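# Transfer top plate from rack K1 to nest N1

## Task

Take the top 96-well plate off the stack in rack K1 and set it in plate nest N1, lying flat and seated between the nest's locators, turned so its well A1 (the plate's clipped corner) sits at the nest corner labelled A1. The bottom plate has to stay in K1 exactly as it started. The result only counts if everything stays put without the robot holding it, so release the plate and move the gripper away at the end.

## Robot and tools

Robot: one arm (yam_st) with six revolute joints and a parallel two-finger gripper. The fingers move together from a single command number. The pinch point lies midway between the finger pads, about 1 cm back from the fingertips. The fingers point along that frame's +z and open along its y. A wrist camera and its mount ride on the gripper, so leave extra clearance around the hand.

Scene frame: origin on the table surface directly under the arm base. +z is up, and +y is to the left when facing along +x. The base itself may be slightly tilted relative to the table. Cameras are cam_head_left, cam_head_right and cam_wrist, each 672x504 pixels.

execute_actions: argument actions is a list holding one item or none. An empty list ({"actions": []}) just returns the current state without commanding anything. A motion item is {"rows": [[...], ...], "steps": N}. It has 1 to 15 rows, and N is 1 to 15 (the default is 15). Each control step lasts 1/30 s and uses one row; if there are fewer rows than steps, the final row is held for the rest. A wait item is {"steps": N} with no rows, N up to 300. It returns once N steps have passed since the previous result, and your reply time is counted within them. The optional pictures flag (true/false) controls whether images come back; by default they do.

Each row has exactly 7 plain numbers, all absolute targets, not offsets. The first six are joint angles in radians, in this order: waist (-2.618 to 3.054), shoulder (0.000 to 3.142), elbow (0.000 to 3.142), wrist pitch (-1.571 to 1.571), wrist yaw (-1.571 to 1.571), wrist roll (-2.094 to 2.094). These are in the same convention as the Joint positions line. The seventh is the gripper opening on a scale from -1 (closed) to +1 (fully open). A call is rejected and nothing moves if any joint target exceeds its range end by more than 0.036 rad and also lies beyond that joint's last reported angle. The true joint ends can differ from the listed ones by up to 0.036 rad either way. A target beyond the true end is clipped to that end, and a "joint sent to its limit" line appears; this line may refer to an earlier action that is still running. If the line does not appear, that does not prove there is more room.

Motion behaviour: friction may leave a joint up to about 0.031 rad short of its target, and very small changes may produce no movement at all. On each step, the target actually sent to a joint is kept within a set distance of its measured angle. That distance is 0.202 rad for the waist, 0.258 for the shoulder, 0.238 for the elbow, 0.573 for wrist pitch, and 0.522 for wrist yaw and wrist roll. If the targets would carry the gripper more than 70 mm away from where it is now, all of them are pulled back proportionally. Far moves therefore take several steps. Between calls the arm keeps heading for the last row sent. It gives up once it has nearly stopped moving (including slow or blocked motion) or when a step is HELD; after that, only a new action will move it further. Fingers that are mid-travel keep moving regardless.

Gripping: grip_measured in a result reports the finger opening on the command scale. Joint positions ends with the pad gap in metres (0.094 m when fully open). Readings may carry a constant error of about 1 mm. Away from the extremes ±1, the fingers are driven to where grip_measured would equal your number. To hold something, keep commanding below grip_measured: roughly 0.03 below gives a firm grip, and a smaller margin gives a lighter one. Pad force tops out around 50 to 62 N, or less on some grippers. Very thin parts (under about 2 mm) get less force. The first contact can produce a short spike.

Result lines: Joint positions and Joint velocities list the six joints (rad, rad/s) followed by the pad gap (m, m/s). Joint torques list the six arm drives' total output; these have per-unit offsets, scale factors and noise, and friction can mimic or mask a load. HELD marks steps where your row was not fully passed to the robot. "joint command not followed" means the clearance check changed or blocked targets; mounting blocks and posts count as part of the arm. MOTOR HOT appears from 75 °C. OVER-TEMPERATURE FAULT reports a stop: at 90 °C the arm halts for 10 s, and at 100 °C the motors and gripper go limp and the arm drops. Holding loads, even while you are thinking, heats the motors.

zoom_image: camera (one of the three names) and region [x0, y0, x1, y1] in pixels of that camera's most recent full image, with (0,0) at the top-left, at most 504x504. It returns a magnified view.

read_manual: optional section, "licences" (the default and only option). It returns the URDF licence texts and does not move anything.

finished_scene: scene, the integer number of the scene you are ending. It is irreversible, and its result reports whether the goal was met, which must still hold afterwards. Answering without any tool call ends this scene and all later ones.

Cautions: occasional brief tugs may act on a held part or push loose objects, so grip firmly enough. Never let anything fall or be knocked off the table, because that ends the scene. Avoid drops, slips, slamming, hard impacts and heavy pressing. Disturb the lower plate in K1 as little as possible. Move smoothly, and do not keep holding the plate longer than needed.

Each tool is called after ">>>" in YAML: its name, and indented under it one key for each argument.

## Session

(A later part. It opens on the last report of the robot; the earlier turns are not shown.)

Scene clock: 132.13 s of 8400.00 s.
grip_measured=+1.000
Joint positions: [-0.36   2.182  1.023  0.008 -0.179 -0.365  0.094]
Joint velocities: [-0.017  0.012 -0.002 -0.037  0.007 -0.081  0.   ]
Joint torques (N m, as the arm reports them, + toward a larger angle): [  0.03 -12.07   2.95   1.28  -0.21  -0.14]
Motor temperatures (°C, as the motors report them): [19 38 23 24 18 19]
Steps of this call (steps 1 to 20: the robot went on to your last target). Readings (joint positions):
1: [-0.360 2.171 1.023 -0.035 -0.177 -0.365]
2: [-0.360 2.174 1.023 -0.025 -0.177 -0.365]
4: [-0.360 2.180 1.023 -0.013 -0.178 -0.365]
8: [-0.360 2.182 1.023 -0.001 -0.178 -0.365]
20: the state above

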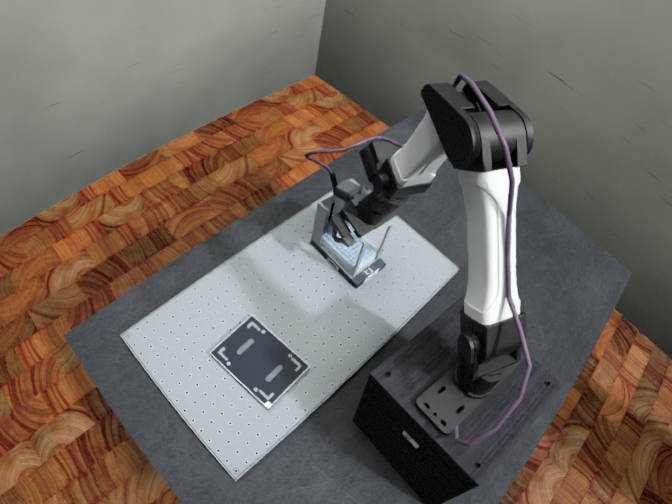

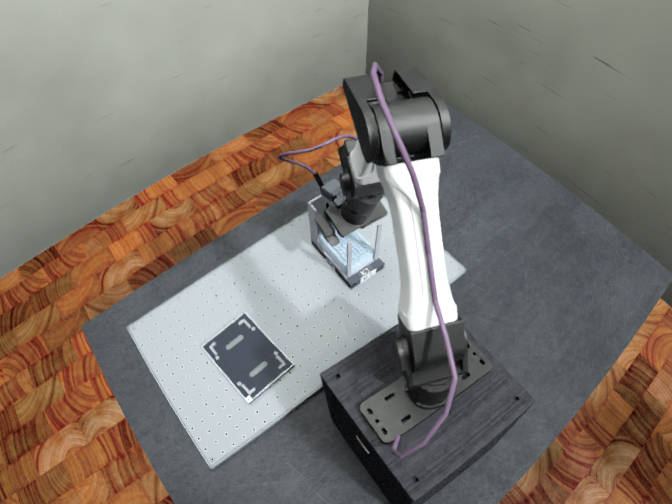

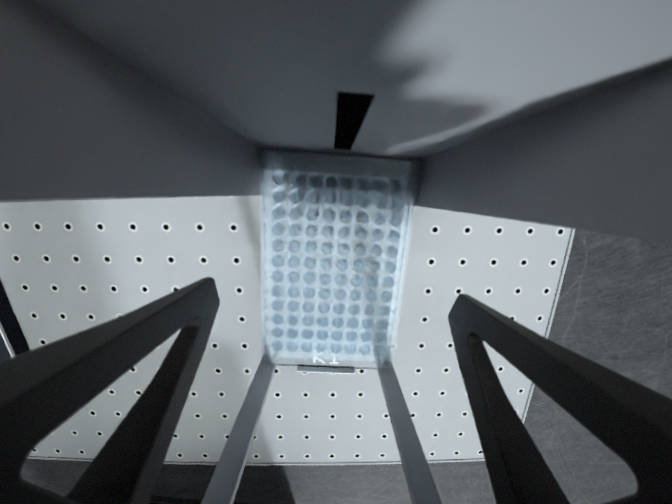

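>>> execute_actions:
  actions:
    - {"rows":[[-0.357,2.195,1.03,0.035,-0.185,-0.37,1],[-0.357,2.202,1.035,0.042,-0.185,-0.37,1],[-0.357,2.21,1.04,0.049,-0.185,-0.37,1],[-0.357,2.218,1.042,0.056,-0.185,-0.37,1],[-0.357,2.226,1.044,0.063,-0.185,-0.37,1],[-0.357,2.234,1.046,0.07,-0.185,-0.37,1],[-0.357,2.242,1.048,0.077,-0.185,-0.37,1],[-0.357,2.25,1.05,0.084,-0.185,-0.37,1],[-0.357,2.258,1.052,0.091,-0.185,-0.37,1],[-0.357,2.266,1.054,0.098,-0.185,-0.37,1],[-0.357,2.274,1.056,0.105,-0.185,-0.37,1],[-0.357,2.281,1.058,0.11,-0.185,-0.37,1],[-0.357,2.288,1.06,0.11,-0.185,-0.37,1],[-0.357,2.294,1.06,0.11,-0.185,-0.37,1]],"steps":15}
  pictures: false

>>> execute_actions:
  actions:
    - {"steps":15}

>>> zoom_image:
  camera: "cam_head_left"
  region: [290, 140, 440, 300]

>>> zoom_image:
  camera: "cam_head_right"
  region: [290, 170, 410, 300]

Scene clock: 145.07 s of 8400.00 s.
grip_measured=+1.000
Joint positions: [-0.36   2.279  1.033  0.088 -0.18  -0.367  0.094]
Joint velocities: [ 0.002  0.159 -0.017  0.081 -0.022 -0.037  0.   ]
Joint torques (N m, as the arm reports them, + toward a larger angle): [  0.24 -12.37   6.14   1.23  -0.19  -0.1 ]
Motor temperatures (°C, as the motors report them): [19 37 22 24 18 19]
Steps of this call (steps 1 to 15: the robot went on to your last target; steps 16 to 90: nothing new was sent; then 9.43 s passed at rest; steps 91 to 105: all 15 steps of this action). Readings (joint positions):
91: [-0.360 2.182 1.023 0.010 -0.179 -0.365]
92: [-0.360 2.184 1.023 0.013 -0.179 -0.365]
94: [-0.360 2.192 1.023 0.025 -0.179 -0.365]
98: [-0.360 2.225 1.023 0.048 -0.179 -0.365]
105: the state above

Scene clock: 145.57 s of 8400.00 s.
grip_measured=+1.000
Joint positions: [-0.36   2.286  1.033  0.096 -0.181 -0.368  0.094]
Joint velocities: [ 0.007 -0.002 -0.017 -0.007  0.051 -0.022  0.   ]
Joint torques (N m, as the arm reports them, + toward a larger angle): [  0.2  -12.32   6.03   1.25  -0.17  -0.09]
Motor temperatures (°C, as the motors report them): [19 37 22 24 18 19]
Steps of this call (steps 1 to 15: the robot went on to your last target). Readings (joint positions):
1: [-0.360 2.283 1.033 0.091 -0.181 -0.368]
2: [-0.360 2.285 1.033 0.094 -0.181 -0.368]
4: [-0.360 2.286 1.033 0.096 -0.181 -0.368]
8: [-0.360 2.286 1.033 0.096 -0.181 -0.368]
15: the state above
The arm was judged still, so your last target was given up. Only a new action makes it travel on or press farther. Fingers that are still opening or closing keep moving.

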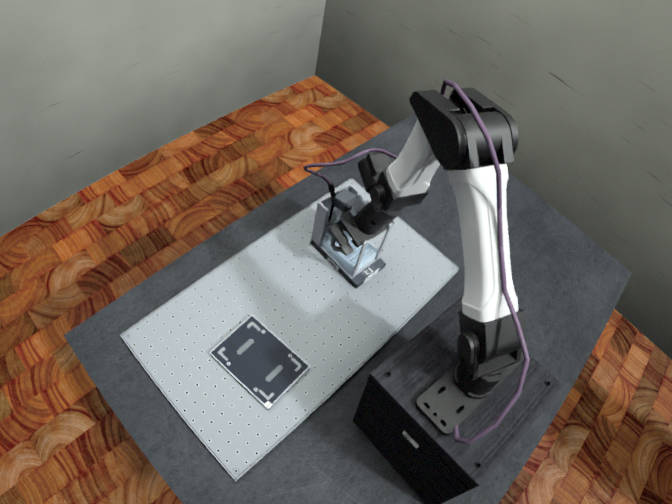

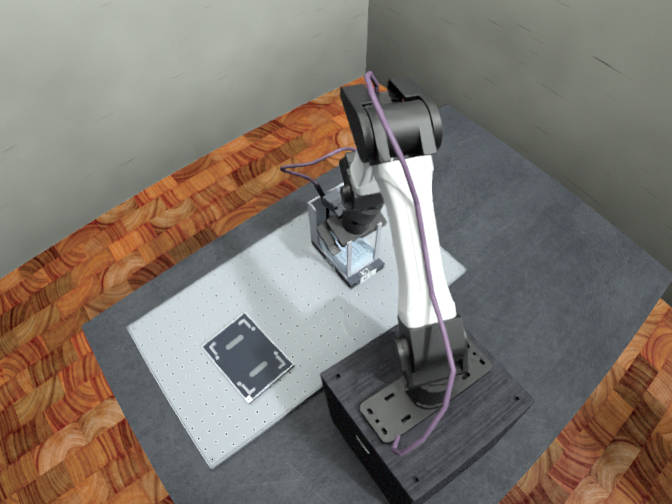

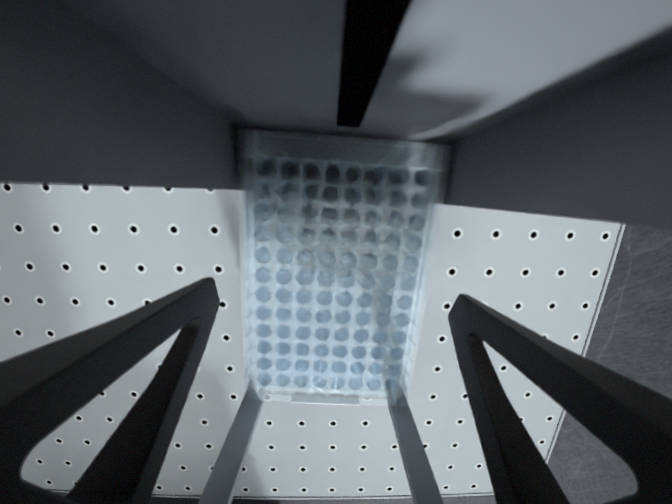

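Region (290, 140, 440, 300) of cam_head_left's 672x504 image, scaled by 3.150, with more detail than that image has; it fills the left 472 columns of this view, and the rest is white.

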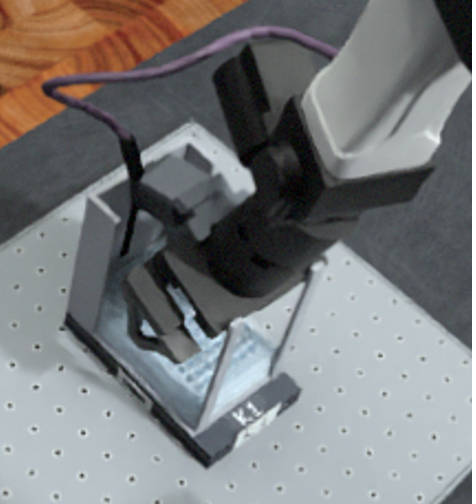

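Region (290, 170, 410, 300) of cam_head_right's 672x504 image, scaled by 3.877, with more detail than that image has; it fills the left 465 columns of this view, and the rest is white.

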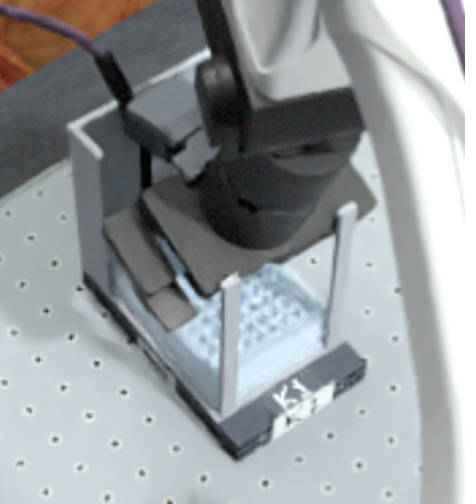

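>>> execute_actions:
  actions:
    - {"rows":[[-0.357,2.299,1.062,0.116,-0.185,-0.37,1],[-0.357,2.304,1.064,0.12,-0.185,-0.37,1],[-0.357,2.309,1.066,0.124,-0.185,-0.37,1],[-0.357,2.314,1.068,0.128,-0.185,-0.37,1],[-0.357,2.319,1.07,0.132,-0.185,-0.37,1],[-0.357,2.324,1.071,0.136,-0.185,-0.37,1],[-0.357,2.329,1.072,0.14,-0.185,-0.37,1],[-0.357,2.334,1.073,0.144,-0.185,-0.37,1],[-0.357,2.339,1.074,0.148,-0.185,-0.37,1],[-0.357,2.344,1.075,0.152,-0.185,-0.37,1],[-0.357,2.348,1.075,0.154,-0.185,-0.37,1],[-0.357,2.352,1.075,0.154,-0.185,-0.37,1]],"steps":15}
  pictures: false

>>> execute_actions:
  actions:
    - {"steps":10}

>>> zoom_image:
  camera: "cam_head_left"
  region: [300, 170, 410, 295]

>>> zoom_image:
  camera: "cam_wrist"
  region: [180, 200, 490, 450]

Scene clock: 155.63 s of 8400.00 s.
grip_measured=+1.000
Joint positions: [-0.36   2.343  1.048  0.137 -0.181 -0.368  0.094]
Joint velocities: [ 0.007 -0.002 -0.002 -0.007  0.081  0.081  0.   ]
Joint torques (N m, as the arm reports them, + toward a larger angle): [  0.24 -12.53   5.79   1.2   -0.17  -0.09]
Motor temperatures (°C, as the motors report them): [19 37 23 25 18 19]
Steps of this call (steps 1 to 90: nothing new was sent; then 6.57 s passed at rest; steps 91 to 105: all 15 steps of this action). Readings (joint positions):
91: [-0.360 2.286 1.033 0.097 -0.181 -0.368]
92: [-0.360 2.287 1.033 0.098 -0.181 -0.368]
94: [-0.360 2.292 1.033 0.106 -0.181 -0.368]
98: [-0.360 2.316 1.043 0.116 -0.181 -0.368]
105: the state above

Scene clock: 155.97 s of 8400.00 s.
grip_measured=+1.000
Joint positions: [-0.36   2.343  1.048  0.14  -0.181 -0.368  0.094]
Joint velocities: [-0.017 -0.032 -0.007 -0.095 -0.081  0.022  0.   ]
Joint torques (N m, as the arm reports them, + toward a larger angle): [  0.29 -12.41   5.8    1.27  -0.17  -0.09]
Motor temperatures (°C, as the motors report them): [19 37 23 25 18 19]
Steps of this call (steps 1 to 10: the robot went on to your last target). Readings (joint positions):
1: [-0.360 2.343 1.048 0.138 -0.181 -0.368]
2: [-0.360 2.343 1.048 0.138 -0.181 -0.368]
4: [-0.360 2.343 1.048 0.138 -0.181 -0.368]
8: [-0.360 2.343 1.048 0.139 -0.181 -0.368]
10: the state above

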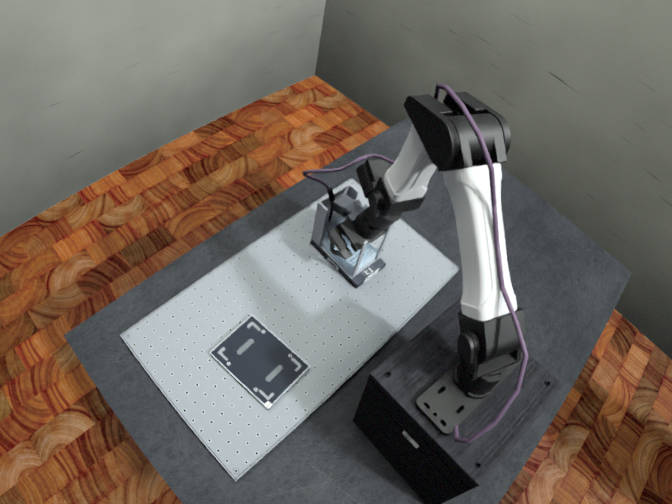

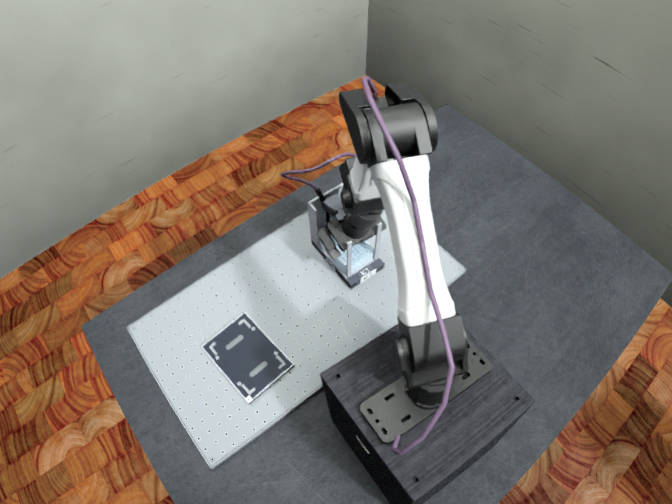

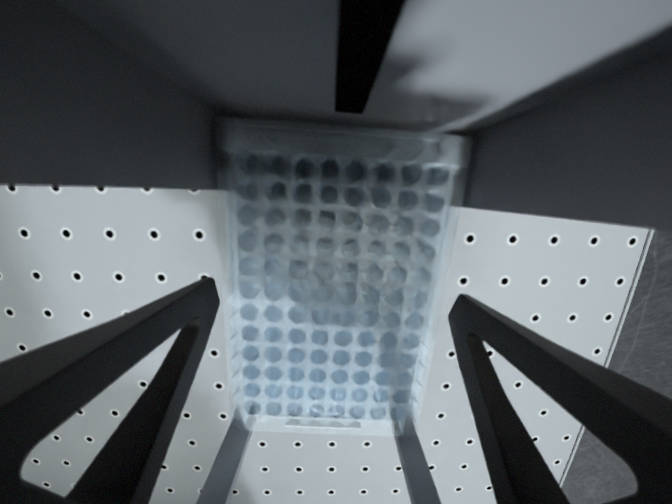

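Region (300, 170, 410, 295) of cam_head_left's 672x504 image, scaled by 4.032, with more detail than that image has; it fills the left 444 columns of this view, and the rest is white.

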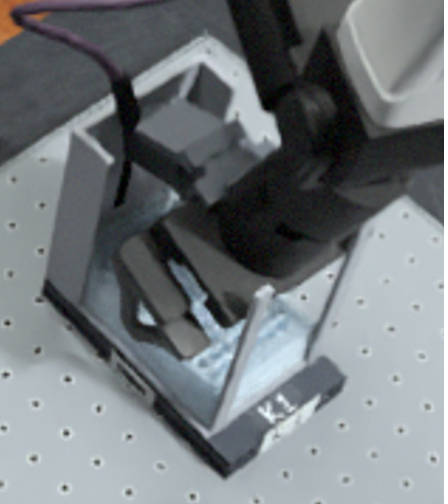

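Region (180, 200, 490, 450) of cam_wrist's 672x504 image, scaled by 1.626, with more detail than that image has; it fills the top 406 rows of this view, and the rest is white.

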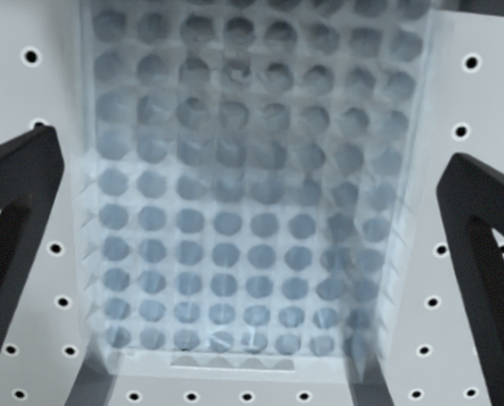

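>>> execute_actions:
  actions:
    - {"rows":[[-0.357,2.352,1.075,0.154,-0.185,-0.37,0.95],[-0.357,2.352,1.075,0.154,-0.185,-0.37,0.9],[-0.357,2.352,1.075,0.154,-0.185,-0.37,0.86],[-0.357,2.352,1.075,0.154,-0.185,-0.37,0.83],[-0.357,2.352,1.075,0.154,-0.185,-0.37,0.8],[-0.357,2.352,1.075,0.154,-0.185,-0.37,0.78],[-0.357,2.352,1.075,0.154,-0.185,-0.37,0.76],[-0.357,2.352,1.075,0.154,-0.185,-0.37,0.74],[-0.357,2.352,1.075,0.154,-0.185,-0.37,0.72],[-0.357,2.352,1.075,0.154,-0.185,-0.37,0.7]],"steps":15}

>>> zoom_image:
  camera: "cam_wrist"
  region: [180, 200, 490, 450]

Scene clock: 161.53 s of 8400.00 s.
grip_measured=+0.717
Joint positions: [-0.36   2.343  1.048  0.14  -0.186 -0.368  0.081]
Joint velocities: [-0.007 -0.012 -0.002 -0.051  0.007 -0.081 -0.   ]
Joint torques (N m, as the arm reports them, + toward a larger angle): [  0.29 -12.38   5.81   1.26  -0.12  -0.08]
Motor temperatures (°C, as the motors report them): [19 37 23 25 18 19]
Steps of this call (steps 1 to 15: the robot went on to your last target; steps 16 to 90: nothing new was sent; then 2.07 s passed at rest; steps 91 to 105: all 15 steps of this action). Readings (joint positions):
91: [-0.360 2.343 1.048 0.140 -0.181 -0.368]
92: [-0.360 2.343 1.048 0.140 -0.181 -0.368]
94: [-0.360 2.343 1.048 0.140 -0.181 -0.368]
98: [-0.360 2.343 1.048 0.140 -0.185 -0.368]
105: the state above

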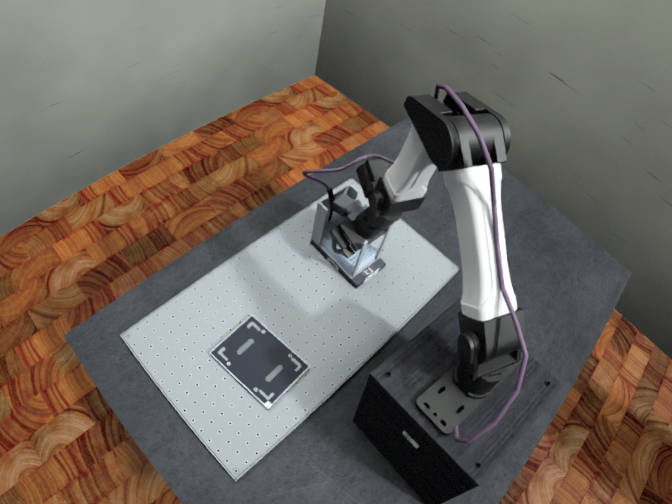

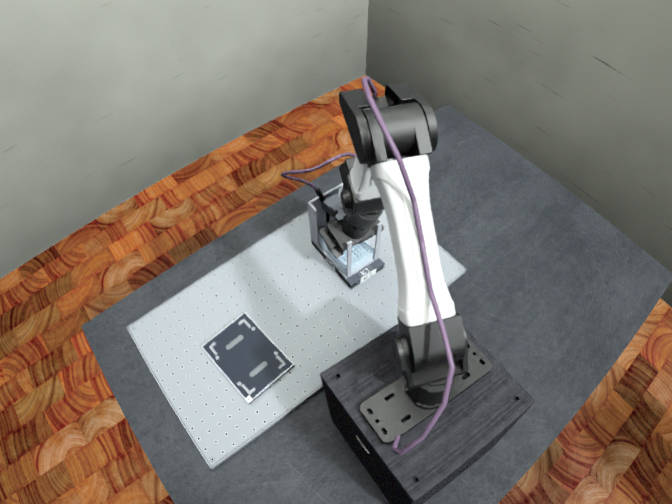

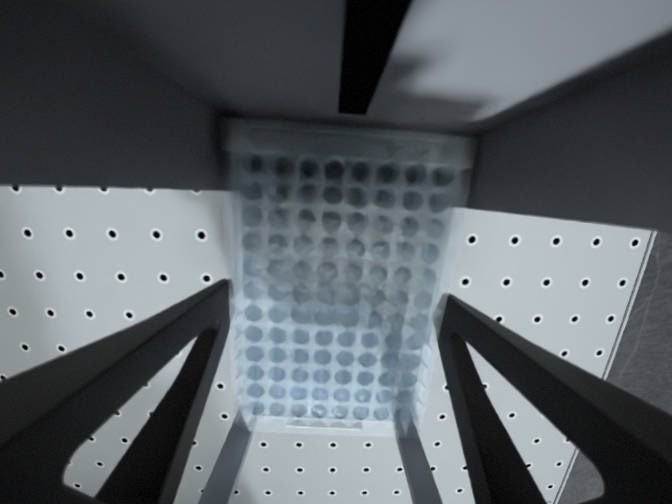

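Region (180, 200, 490, 450) of cam_wrist's 672x504 image, scaled by 1.626, with more detail than that image has; it fills the top 406 rows of this view, and the rest is white.

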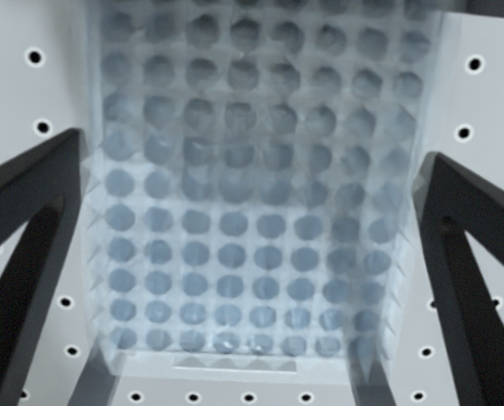

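>>> execute_actions:
  actions:
    - {"rows":[[-0.362,2.343,1.05,0.14,-0.187,-0.37,0.685],[-0.364,2.335,1.035,0.133,-0.187,-0.37,0.685],[-0.365,2.33,1.029,0.128,-0.187,-0.37,0.685],[-0.365,2.325,1.028,0.124,-0.187,-0.37,0.685],[-0.365,2.32,1.026,0.12,-0.187,-0.37,0.685],[-0.365,2.314,1.025,0.115,-0.187,-0.37,0.685],[-0.366,2.307,1.023,0.11,-0.187,-0.37,0.685],[-0.366,2.3,1.021,0.104,-0.187,-0.37,0.685],[-0.366,2.292,1.019,0.098,-0.187,-0.37,0.685],[-0.367,2.284,1.017,0.091,-0.187,-0.37,0.685],[-0.367,2.276,1.015,0.084,-0.187,-0.37,0.685],[-0.367,2.268,1.013,0.077,-0.187,-0.37,0.685],[-0.368,2.26,1.011,0.07,-0.187,-0.37,0.685],[-0.368,2.252,1.01,0.063,-0.187,-0.37,0.685],[-0.368,2.244,1.008,0.056,-0.187,-0.37,0.685]],"steps":15}
  pictures: false

>>> execute_actions:
  actions:
    - {"rows":[[-0.369,2.236,1.007,0.049,-0.187,-0.37,0.685],[-0.369,2.228,1.005,0.042,-0.187,-0.37,0.685],[-0.369,2.22,1.004,0.035,-0.187,-0.37,0.685],[-0.37,2.212,1.003,0.028,-0.187,-0.37,0.685],[-0.37,2.204,1.002,0.021,-0.187,-0.37,0.685],[-0.37,2.196,1.0,0.015,-0.187,-0.37,0.685],[-0.37,2.188,0.999,0.01,-0.187,-0.37,0.685],[-0.37,2.181,0.998,0.006,-0.187,-0.37,0.685],[-0.37,2.175,0.997,0.003,-0.187,-0.37,0.685],[-0.37,2.17,0.997,0.002,-0.187,-0.37,0.685]],"steps":15}

Scene clock: 172.27 s of 8400.00 s.
grip_measured=+0.709
Joint positions: [-0.36   2.28   1.034  0.087 -0.186 -0.368  0.08 ]
Joint velocities: [-0.007 -0.232 -0.071 -0.198 -0.007 -0.095  0.001]
Joint torques (N m, as the arm reports them, + toward a larger angle): [ -0.48 -15.18   2.14   1.03  -0.16  -0.08]
Motor temperatures (°C, as the motors report them): [19 38 23 25 18 19]
Steps of this call (steps 1 to 15: the robot went on to your last target; steps 16 to 90: nothing new was sent; then 7.23 s passed at rest; steps 91 to 105: all 15 steps of this action). Readings (joint positions):
91: [-0.360 2.343 1.048 0.139 -0.186 -0.368]
92: [-0.360 2.343 1.048 0.138 -0.186 -0.368]
94: [-0.360 2.343 1.048 0.136 -0.186 -0.368]
98: [-0.360 2.337 1.048 0.128 -0.186 -0.368]
105: the state above

Scene clock: 172.77 s of 8400.00 s.
grip_measured=+0.709
Joint positions: [-0.36   2.19   1.02   0.013 -0.183 -0.368  0.08 ]
Joint velocities: [ 0.002 -0.007 -0.007 -0.007  0.007  0.11  -0.   ]
Joint torques (N m, as the arm reports them, + toward a larger angle): [ -0.62 -14.77   2.49   0.99  -0.18  -0.08]
Motor temperatures (°C, as the motors report them): [19 38 23 25 18 19]
Steps of this call (steps 1 to 15: all 15 steps of this action). Readings (joint positions):
1: [-0.360 2.272 1.032 0.080 -0.186 -0.368]
2: [-0.360 2.264 1.031 0.074 -0.186 -0.368]
4: [-0.360 2.249 1.028 0.061 -0.185 -0.368]
8: [-0.360 2.217 1.022 0.035 -0.184 -0.368]
15: the state above

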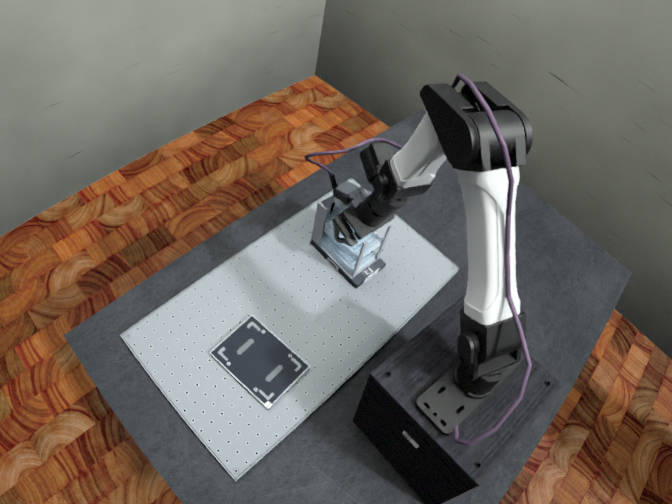

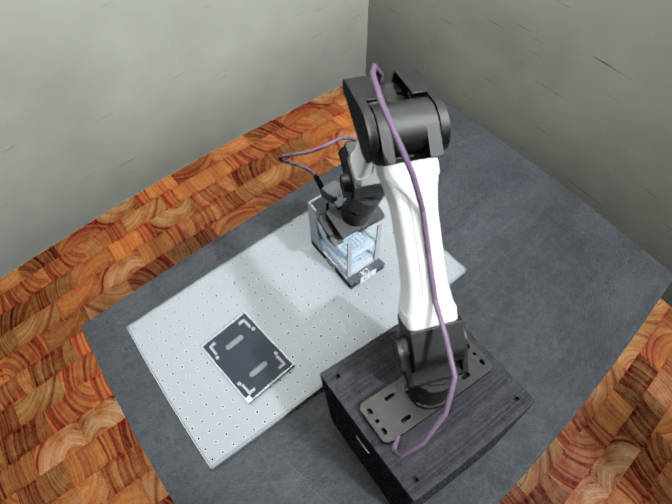

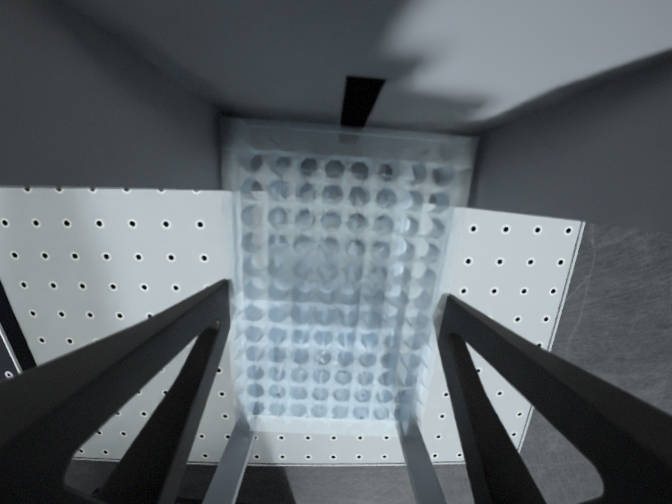

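>>> execute_actions:
  actions:
    - {"rows":[[-0.374,2.162,0.993,-0.006,-0.188,-0.375,0.68],[-0.376,2.153,0.992,-0.015,-0.188,-0.375,0.68],[-0.378,2.143,0.991,-0.025,-0.188,-0.375,0.68],[-0.378,2.133,0.99,-0.035,-0.188,-0.375,0.68],[-0.379,2.123,0.99,-0.045,-0.188,-0.375,0.68],[-0.379,2.113,0.99,-0.055,-0.188,-0.375,0.68],[-0.38,2.103,0.99,-0.065,-0.188,-0.375,0.68],[-0.38,2.093,0.99,-0.075,-0.188,-0.375,0.68],[-0.38,2.083,0.99,-0.085,-0.188,-0.375,0.68],[-0.381,2.073,1.0,-0.095,-0.188,-0.378,0.68],[-0.381,2.063,1.01,-0.105,-0.188,-0.378,0.68],[-0.381,2.053,1.02,-0.115,-0.188,-0.378,0.68],[-0.382,2.043,1.03,-0.126,-0.188,-0.378,0.68],[-0.382,2.033,1.038,-0.137,-0.188,-0.378,0.68],[-0.382,2.023,1.04,-0.148,-0.188,-0.378,0.68]],"steps":15}
  pictures: false

>>> execute_actions:
  actions:
    - {"rows":[[-0.383,2.012,1.042,-0.16,-0.19,-0.38,0.68],[-0.383,2.001,1.043,-0.173,-0.19,-0.38,0.68],[-0.383,1.99,1.045,-0.186,-0.19,-0.38,0.68],[-0.384,1.979,1.047,-0.199,-0.19,-0.38,0.68],[-0.384,1.968,1.049,-0.212,-0.19,-0.38,0.68],[-0.384,1.957,1.051,-0.225,-0.19,-0.38,0.68],[-0.385,1.946,1.053,-0.238,-0.19,-0.38,0.68],[-0.385,1.935,1.055,-0.251,-0.19,-0.38,0.68],[-0.385,1.924,1.057,-0.264,-0.19,-0.38,0.68],[-0.385,1.913,1.06,-0.277,-0.19,-0.38,0.68],[-0.385,1.902,1.063,-0.291,-0.19,-0.38,0.68],[-0.385,1.891,1.067,-0.305,-0.19,-0.38,0.68],[-0.385,1.88,1.071,-0.319,-0.19,-0.38,0.68],[-0.385,1.865,1.075,-0.333,-0.19,-0.38,0.68],[-0.385,1.852,1.079,-0.345,-0.19,-0.38,0.68]],"steps":15}
  pictures: false

>>> execute_actions:
  actions:
    - {"steps":10}

Scene clock: 183.83 s of 8400.00 s.
grip_measured=+0.709
Joint positions: [-0.368  2.063  1.014 -0.105 -0.186 -0.369  0.08 ]
Joint velocities: [ 0.012 -0.31   0.007 -0.3   -0.066 -0.051  0.   ]
Joint torques (N m, as the arm reports them, + toward a larger angle): [ -1.   -14.67   6.96   1.03  -0.15  -0.15]
Motor temperatures (°C, as the motors report them): [19 39 22 25 18 19]
Steps of this call (steps 1 to 15: the robot went on to your last target; steps 16 to 90: nothing new was sent; then 7.57 s passed at rest; steps 91 to 105: all 15 steps of this action). Readings (joint positions):
91: [-0.360 2.190 1.020 0.010 -0.182 -0.368]
92: [-0.361 2.189 1.020 0.009 -0.182 -0.368]
94: [-0.362 2.178 1.020 -0.002 -0.184 -0.368]
98: [-0.365 2.136 1.017 -0.038 -0.185 -0.368]
105: the state above

Scene clock: 184.33 s of 8400.00 s.
grip_measured=+0.709
Joint positions: [-0.373  1.898  1.042 -0.29  -0.187 -0.372  0.08 ]
Joint velocities: [-0.002 -0.344  0.09  -0.447 -0.037  0.022 -0.   ]
Joint torques (N m, as the arm reports them, + toward a larger angle): [ -0.81 -14.21   8.33   1.18  -0.16  -0.15]
Motor temperatures (°C, as the motors report them): [19 39 22 25 18 19]
Steps of this call (steps 1 to 15: all 15 steps of this action). Readings (joint positions):
1: [-0.368 2.053 1.014 -0.114 -0.186 -0.370]
2: [-0.369 2.043 1.014 -0.124 -0.186 -0.370]
4: [-0.369 2.021 1.014 -0.144 -0.187 -0.371]
8: [-0.371 1.977 1.021 -0.193 -0.187 -0.372]
15: the state above

Scene clock: 184.67 s of 8400.00 s.
grip_measured=+0.709
Joint positions: [-0.373  1.867  1.055 -0.338 -0.187 -0.372  0.08 ]
Joint velocities: [ 0.017  0.002  0.012 -0.168  0.037 -0.007  0.001]
Joint torques (N m, as the arm reports them, + toward a larger angle): [ -0.76 -13.09   7.9    1.11  -0.16  -0.14]
Motor temperatures (°C, as the motors report them): [19 39 22 25 18 19]
Steps of this call (steps 1 to 10: the robot went on to your last target). Readings (joint positions):
1: [-0.373 1.887 1.045 -0.301 -0.187 -0.372]
2: [-0.373 1.878 1.048 -0.310 -0.187 -0.372]
4: [-0.373 1.868 1.053 -0.319 -0.187 -0.372]
8: [-0.373 1.867 1.055 -0.334 -0.187 -0.372]
10: the state above

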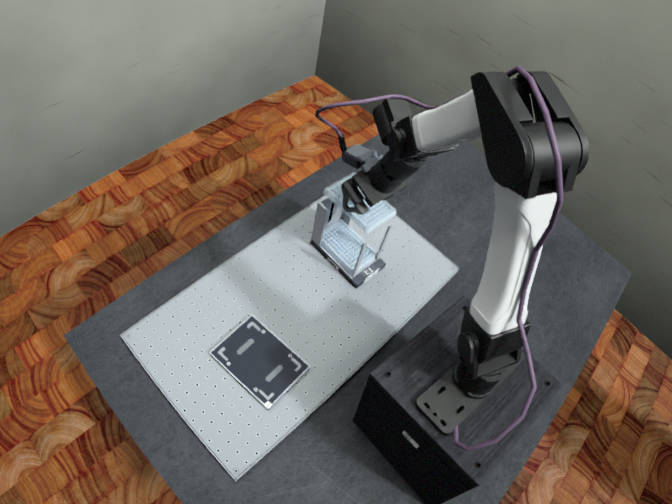

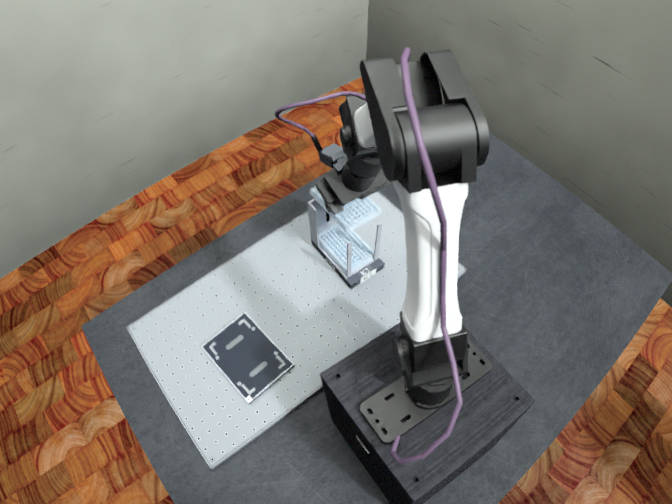

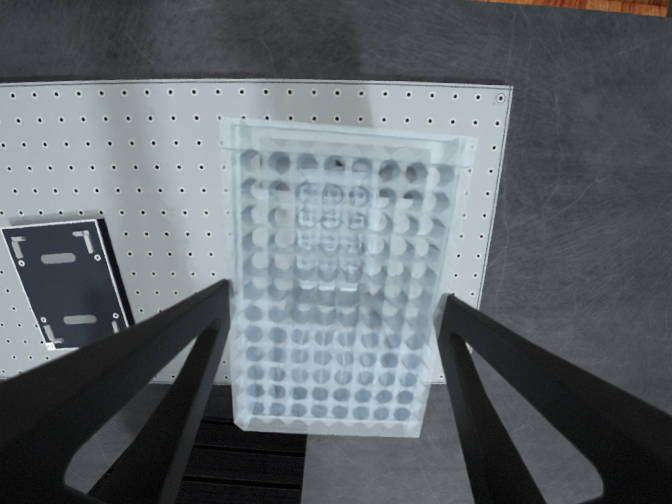

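>>> execute_actions:
  actions:
    - {"rows":[[-0.36,1.86,1.06,-0.34,-0.18,-0.36,0.68],[-0.345,1.86,1.06,-0.34,-0.175,-0.35,0.68],[-0.325,1.86,1.06,-0.34,-0.17,-0.335,0.68],[-0.3,1.86,1.06,-0.34,-0.16,-0.315,0.68],[-0.27,1.86,1.06,-0.34,-0.15,-0.29,0.68],[-0.24,1.86,1.06,-0.34,-0.14,-0.27,0.68],[-0.205,1.86,1.06,-0.34,-0.125,-0.24,0.68],[-0.17,1.86,1.06,-0.34,-0.11,-0.21,0.68],[-0.135,1.86,1.06,-0.34,-0.1,-0.185,0.68],[-0.1,1.86,1.06,-0.34,-0.085,-0.16,0.68],[-0.065,1.86,1.06,-0.34,-0.07,-0.13,0.68],[-0.03,1.86,1.06,-0.34,-0.06,-0.1,0.68],[0.005,1.86,1.06,-0.34,-0.045,-0.075,0.68],[0.04,1.86,1.05,-0.33,-0.03,-0.05,0.68],[0.075,1.86,1.04,-0.32,-0.02,-0.02,0.68]],"steps":15}
  pictures: false

>>> execute_actions:
  actions:
    - {"rows":[[0.11,1.865,1.025,-0.3,-0.005,0.005,0.68],[0.145,1.87,1.01,-0.28,0.01,0.03,0.68],[0.18,1.878,0.995,-0.26,0.02,0.06,0.68],[0.215,1.886,0.98,-0.24,0.035,0.085,0.68],[0.25,1.894,0.965,-0.22,0.05,0.115,0.68],[0.285,1.902,0.95,-0.2,0.06,0.14,0.68],[0.32,1.91,0.935,-0.18,0.075,0.17,0.68],[0.355,1.918,0.92,-0.16,0.09,0.195,0.68],[0.39,1.926,0.905,-0.14,0.1,0.22,0.68],[0.425,1.934,0.89,-0.12,0.115,0.25,0.68],[0.46,1.942,0.875,-0.1,0.13,0.275,0.68],[0.495,1.95,0.86,-0.08,0.14,0.3,0.68],[0.525,1.958,0.845,-0.06,0.155,0.325,0.68],[0.555,1.966,0.83,-0.04,0.165,0.35,0.68],[0.585,1.974,0.815,-0.02,0.175,0.37,0.68]],"steps":15}
  pictures: false

>>> execute_actions:
  actions:
    - {"rows":[[0.61,1.982,0.8,0,0.185,0.39,0.68],[0.63,1.99,0.787,0.02,0.195,0.405,0.68],[0.65,1.998,0.775,0.04,0.2,0.42,0.68],[0.665,2.006,0.763,0.06,0.207,0.43,0.68],[0.678,2.013,0.752,0.08,0.212,0.44,0.68],[0.688,2.019,0.742,0.097,0.216,0.448,0.68],[0.695,2.024,0.734,0.11,0.219,0.453,0.68],[0.698,2.028,0.728,0.118,0.219,0.453,0.68]],"steps":15}
  pictures: false

>>> execute_actions:
  actions:
    - {"steps":12}

Scene clock: 206.20 s of 8400.00 s.
grip_measured=+0.709
Joint positions: [ 0.011  1.849  1.075 -0.342 -0.074 -0.137  0.08 ]
Joint velocities: [ 0.989 -0.002 -0.115  0.139  0.403  0.725  0.001]
Joint torques (N m, as the arm reports them, + toward a larger angle): [  0.73 -10.58   3.84   1.08  -0.06  -0.03]
Motor temperatures (°C, as the motors report them): [19 38 23 25 18 19]
Steps of this call (steps 1 to 45: the robot went on to your last target; steps 46 to 110: nothing new was sent; then 17.37 s passed at rest; steps 111 to 125: all 15 steps of this action). Readings (joint positions):
111: [-0.374 1.849 1.094 -0.345 -0.192 -0.372]
112: [-0.372 1.849 1.091 -0.345 -0.189 -0.369]
114: [-0.356 1.849 1.082 -0.345 -0.177 -0.357]
118: [-0.250 1.849 1.077 -0.346 -0.144 -0.299]
125: the state above

Scene clock: 206.70 s of 8400.00 s.
grip_measured=+0.709
Joint positions: [ 0.529  1.955  0.86  -0.115  0.117  0.257  0.08 ]
Joint velocities: [ 0.852  0.203 -0.393  0.564  0.33   0.711  0.001]
Joint torques (N m, as the arm reports them, + toward a larger angle): [  1.07 -10.31   3.06   1.1    0.11   0.01]
Motor temperatures (°C, as the motors report them): [19 38 23 25 18 19]
Steps of this call (steps 1 to 15: all 15 steps of this action). Readings (joint positions):
1: [0.045 1.849 1.069 -0.333 -0.061 -0.112]
2: [0.080 1.850 1.059 -0.322 -0.049 -0.086]
4: [0.148 1.857 1.033 -0.296 -0.024 -0.034]
8: [0.288 1.894 0.969 -0.235 0.028 0.073]
15: the state above

Scene clock: 207.20 s of 8400.00 s.
grip_measured=+0.709
Joint positions: [0.69  2.025 0.744 0.084 0.206 0.434 0.08 ]
Joint velocities: [-0.012  0.012 -0.007  0.081  0.051  0.066  0.   ]
Joint torques (N m, as the arm reports them, + toward a larger angle): [  1.51 -10.25   2.49   1.19   0.18   0.04]
Motor temperatures (°C, as the motors report them): [19 38 23 25 18 19]
Steps of this call (steps 1 to 15: all 15 steps of this action). Readings (joint positions):
1: [0.558 1.962 0.845 -0.095 0.128 0.280]
2: [0.586 1.970 0.831 -0.076 0.138 0.303]
4: [0.632 1.985 0.804 -0.037 0.157 0.342]
8: [0.683 2.013 0.759 0.033 0.184 0.399]
15: the state above

Scene clock: 207.60 s of 8400.00 s.
grip_measured=+0.709
Joint positions: [0.69  2.025 0.744 0.1   0.211 0.443 0.08 ]
Joint velocities: [-0.002  0.007 -0.012 -0.022 -0.022 -0.066 -0.   ]
Joint torques (N m, as the arm reports them, + toward a larger angle): [  1.44 -10.2    2.54   1.28   0.16  -0.01]
Motor temperatures (°C, as the motors report them): [19 38 23 25 18 19]
Steps of this call (steps 1 to 12: the robot went on to your last target). Readings (joint positions):
1: [0.690 2.025 0.744 0.088 0.207 0.436]
2: [0.690 2.025 0.744 0.091 0.208 0.437]
4: [0.690 2.025 0.744 0.095 0.209 0.439]
8: [0.690 2.025 0.744 0.099 0.211 0.442]
12: the state above

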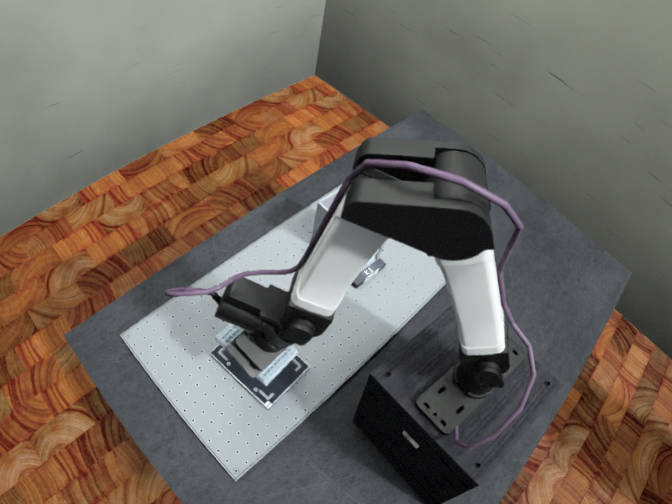

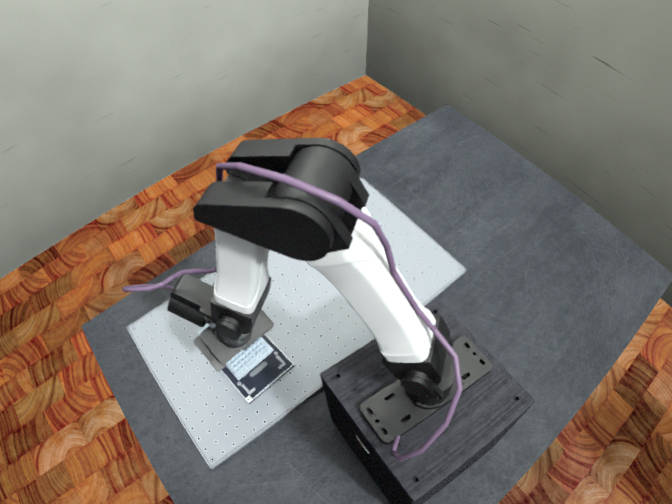

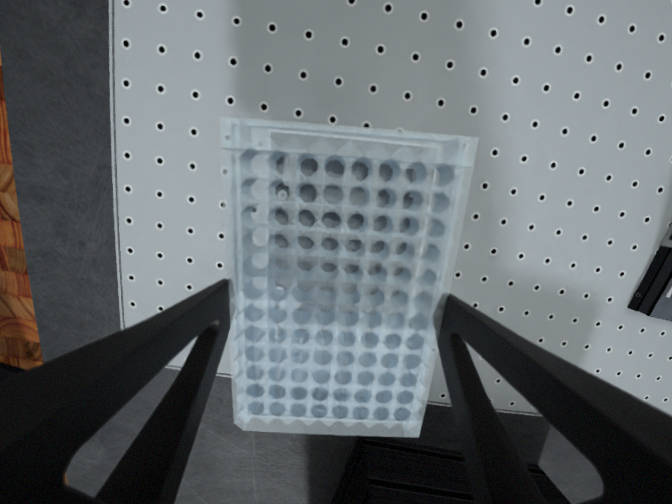

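>>> execute_actions:
  actions:
    - {"rows":[[0.68,2.035,0.75,0.13,0.21,0.435,0.68],[0.675,2.045,0.76,0.145,0.205,0.43,0.68],[0.672,2.058,0.76,0.16,0.2,0.428,0.68],[0.669,2.072,0.76,0.175,0.195,0.425,0.68],[0.666,2.086,0.76,0.19,0.195,0.422,0.68],[0.663,2.1,0.765,0.205,0.195,0.42,0.68],[0.66,2.115,0.765,0.22,0.195,0.42,0.68],[0.657,2.13,0.77,0.235,0.195,0.42,0.68],[0.654,2.145,0.772,0.25,0.195,0.42,0.68],[0.651,2.16,0.774,0.265,0.195,0.42,0.68],[0.649,2.174,0.776,0.278,0.195,0.42,0.68],[0.647,2.187,0.778,0.29,0.195,0.42,0.68],[0.646,2.198,0.78,0.298,0.195,0.42,0.68],[0.646,2.207,0.781,0.303,0.195,0.42,0.68],[0.646,2.213,0.781,0.303,0.195,0.42,0.68]],"steps":15}
  pictures: false

>>> execute_actions:
  actions:
    - {"steps":15}

Scene clock: 216.63 s of 8400.00 s.
grip_measured=+0.709
Joint positions: [0.657 2.194 0.744 0.25  0.2   0.431 0.08 ]
Joint velocities: [-0.022  0.276 -0.022  0.198  0.007 -0.066  0.   ]
Joint torques (N m, as the arm reports them, + toward a larger angle): [  0.16 -10.79   5.82   1.3    0.    -0.18]
Motor temperatures (°C, as the motors report them): [20 37 22 25 18 19]
Steps of this call (steps 1 to 30: the robot went on to your last target; steps 31 to 90: nothing new was sent; then 5.53 s passed at rest; steps 91 to 105: all 15 steps of this action). Readings (joint positions):
91: [0.690 2.025 0.744 0.102 0.212 0.443]
92: [0.690 2.026 0.744 0.106 0.211 0.443]
94: [0.687 2.038 0.744 0.125 0.207 0.440]
98: [0.674 2.093 0.744 0.172 0.202 0.434]
105: the state above

Scene clock: 217.13 s of 8400.00 s.
grip_measured=+0.709
Joint positions: [0.657 2.209 0.755 0.286 0.199 0.429 0.08 ]
Joint velocities: [-0.012 -0.002  0.002 -0.007  0.037 -0.007 -0.001]
Joint torques (N m, as the arm reports them, + toward a larger angle): [  0.09 -10.75   4.9    1.3    0.03  -0.15]
Motor temperatures (°C, as the motors report them): [19 37 22 25 18 19]
Steps of this call (steps 1 to 15: the robot went on to your last target). Readings (joint positions):
1: [0.657 2.202 0.744 0.255 0.199 0.430]
2: [0.657 2.206 0.744 0.259 0.199 0.430]
4: [0.657 2.209 0.744 0.266 0.199 0.430]
8: [0.657 2.209 0.751 0.276 0.199 0.430]
15: the state above

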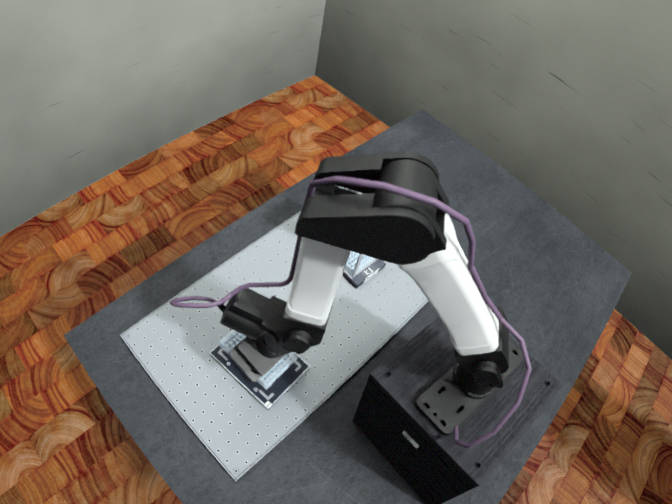

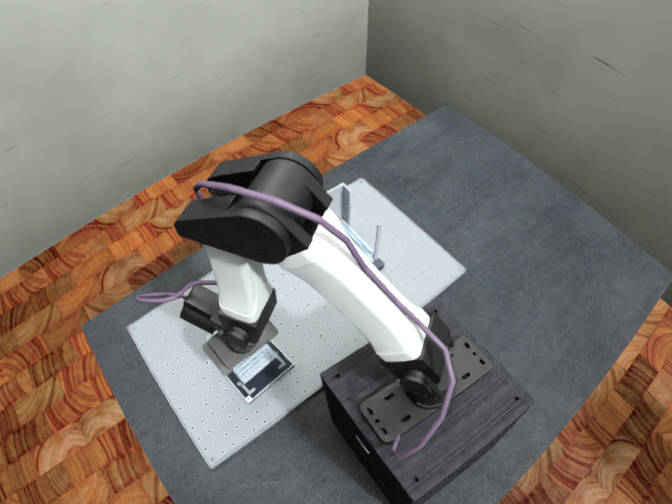

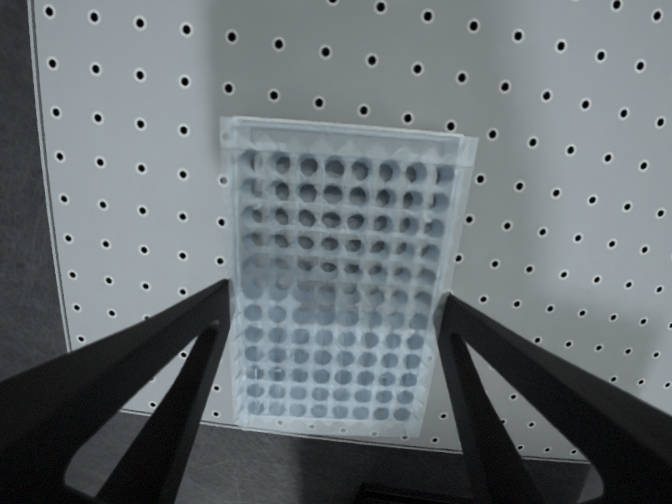

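>>> execute_actions:
  actions:
    - {"rows":[[0.645,2.22,0.785,0.312,0.195,0.418,0.68],[0.645,2.228,0.787,0.32,0.195,0.418,0.68],[0.644,2.237,0.789,0.328,0.195,0.418,0.68],[0.644,2.246,0.791,0.336,0.195,0.418,0.68],[0.643,2.255,0.793,0.344,0.195,0.416,0.68],[0.643,2.264,0.796,0.352,0.195,0.416,0.68],[0.642,2.273,0.799,0.36,0.195,0.416,0.68],[0.642,2.282,0.802,0.367,0.195,0.416,0.68],[0.641,2.291,0.805,0.374,0.195,0.416,0.68],[0.641,2.3,0.808,0.38,0.195,0.416,0.68],[0.641,2.308,0.81,0.385,0.195,0.416,0.68],[0.641,2.315,0.81,0.387,0.195,0.416,0.68],[0.641,2.321,0.81,0.387,0.195,0.416,0.68]],"steps":15}
  pictures: false

>>> execute_actions:
  actions:
    - {"steps":12}

>>> zoom_image:
  camera: "cam_wrist"
  region: [150, 70, 550, 490]

Scene clock: 224.83 s of 8400.00 s.
grip_measured=+0.709
Joint positions: [0.657 2.312 0.783 0.358 0.198 0.426 0.08 ]
Joint velocities: [-0.007  0.1   -0.002  0.007 -0.022 -0.007 -0.   ]
Joint torques (N m, as the arm reports them, + toward a larger angle): [ -0.22 -11.15   4.54   1.43   0.03  -0.13]
Motor temperatures (°C, as the motors report them): [19 37 22 25 18 19]
Steps of this call (steps 1 to 15: the robot went on to your last target; steps 16 to 90: nothing new was sent; then 4.20 s passed at rest; steps 91 to 105: all 15 steps of this action). Readings (joint positions):
91: [0.657 2.209 0.755 0.287 0.199 0.429]
92: [0.657 2.210 0.755 0.289 0.199 0.429]
94: [0.657 2.219 0.757 0.300 0.198 0.429]
98: [0.657 2.258 0.771 0.325 0.198 0.427]
105: the state above

Scene clock: 225.23 s of 8400.00 s.
grip_measured=+0.709
Joint positions: [0.657 2.316 0.783 0.369 0.198 0.426 0.08 ]
Joint velocities: [-0.012  0.007 -0.012  0.037 -0.007 -0.007  0.   ]
Joint torques (N m, as the arm reports them, + toward a larger angle): [ -0.19 -10.91   4.53   1.28   0.04  -0.15]
Motor temperatures (°C, as the motors report them): [19 37 22 25 18 19]
Steps of this call (steps 1 to 12: the robot went on to your last target). Readings (joint positions):
1: [0.657 2.314 0.783 0.359 0.198 0.426]
2: [0.657 2.316 0.783 0.360 0.198 0.426]
4: [0.657 2.316 0.783 0.363 0.198 0.426]
8: [0.657 2.316 0.783 0.368 0.198 0.426]
12: the state above

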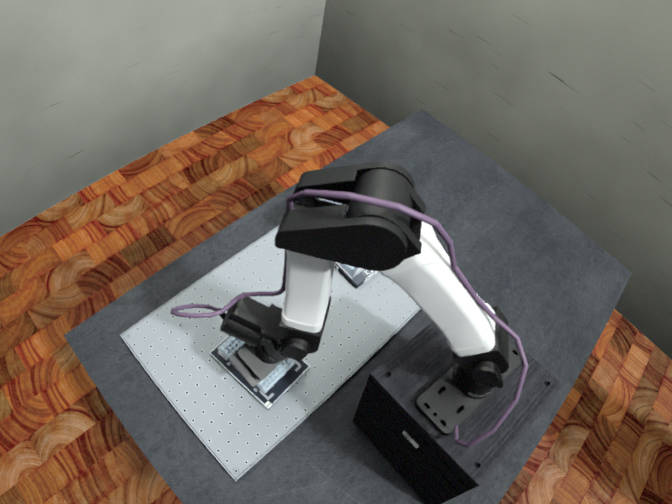

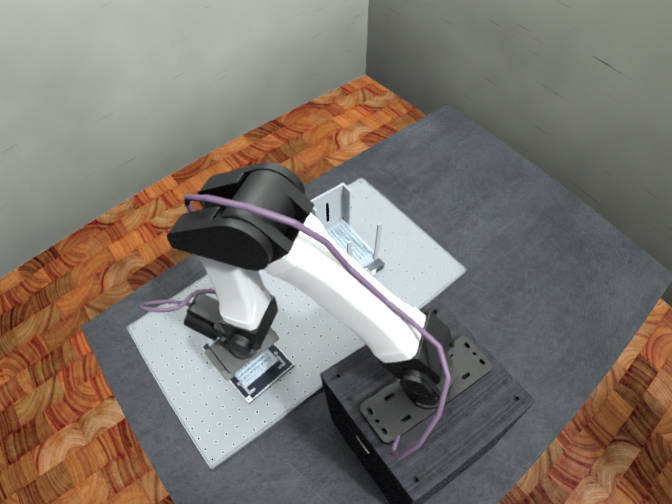

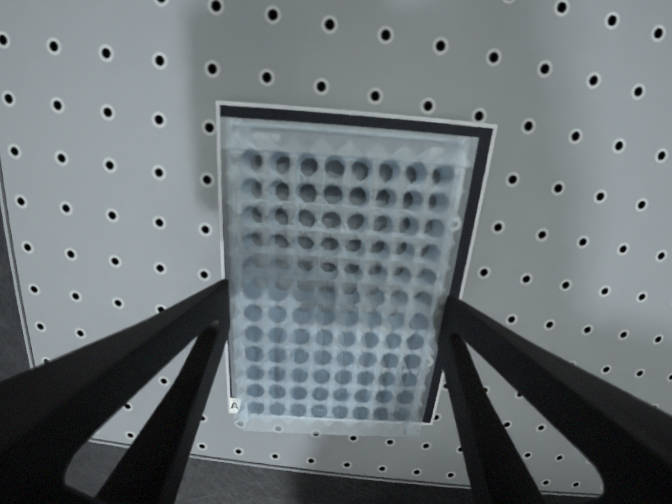

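Region (150, 70, 550, 490) of cam_wrist's 672x504 image, scaled by 1.200, with more detail than that image has; it fills the left 480 columns of this view, and the rest is white.

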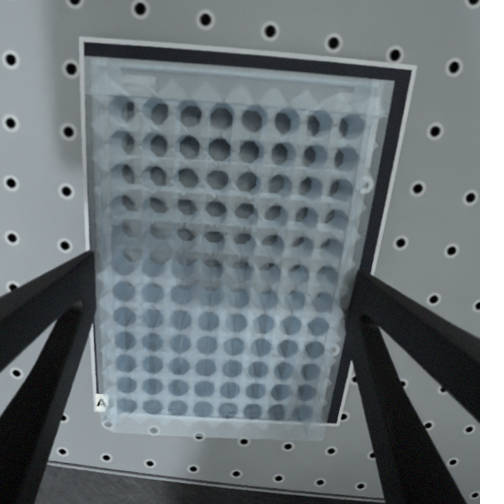

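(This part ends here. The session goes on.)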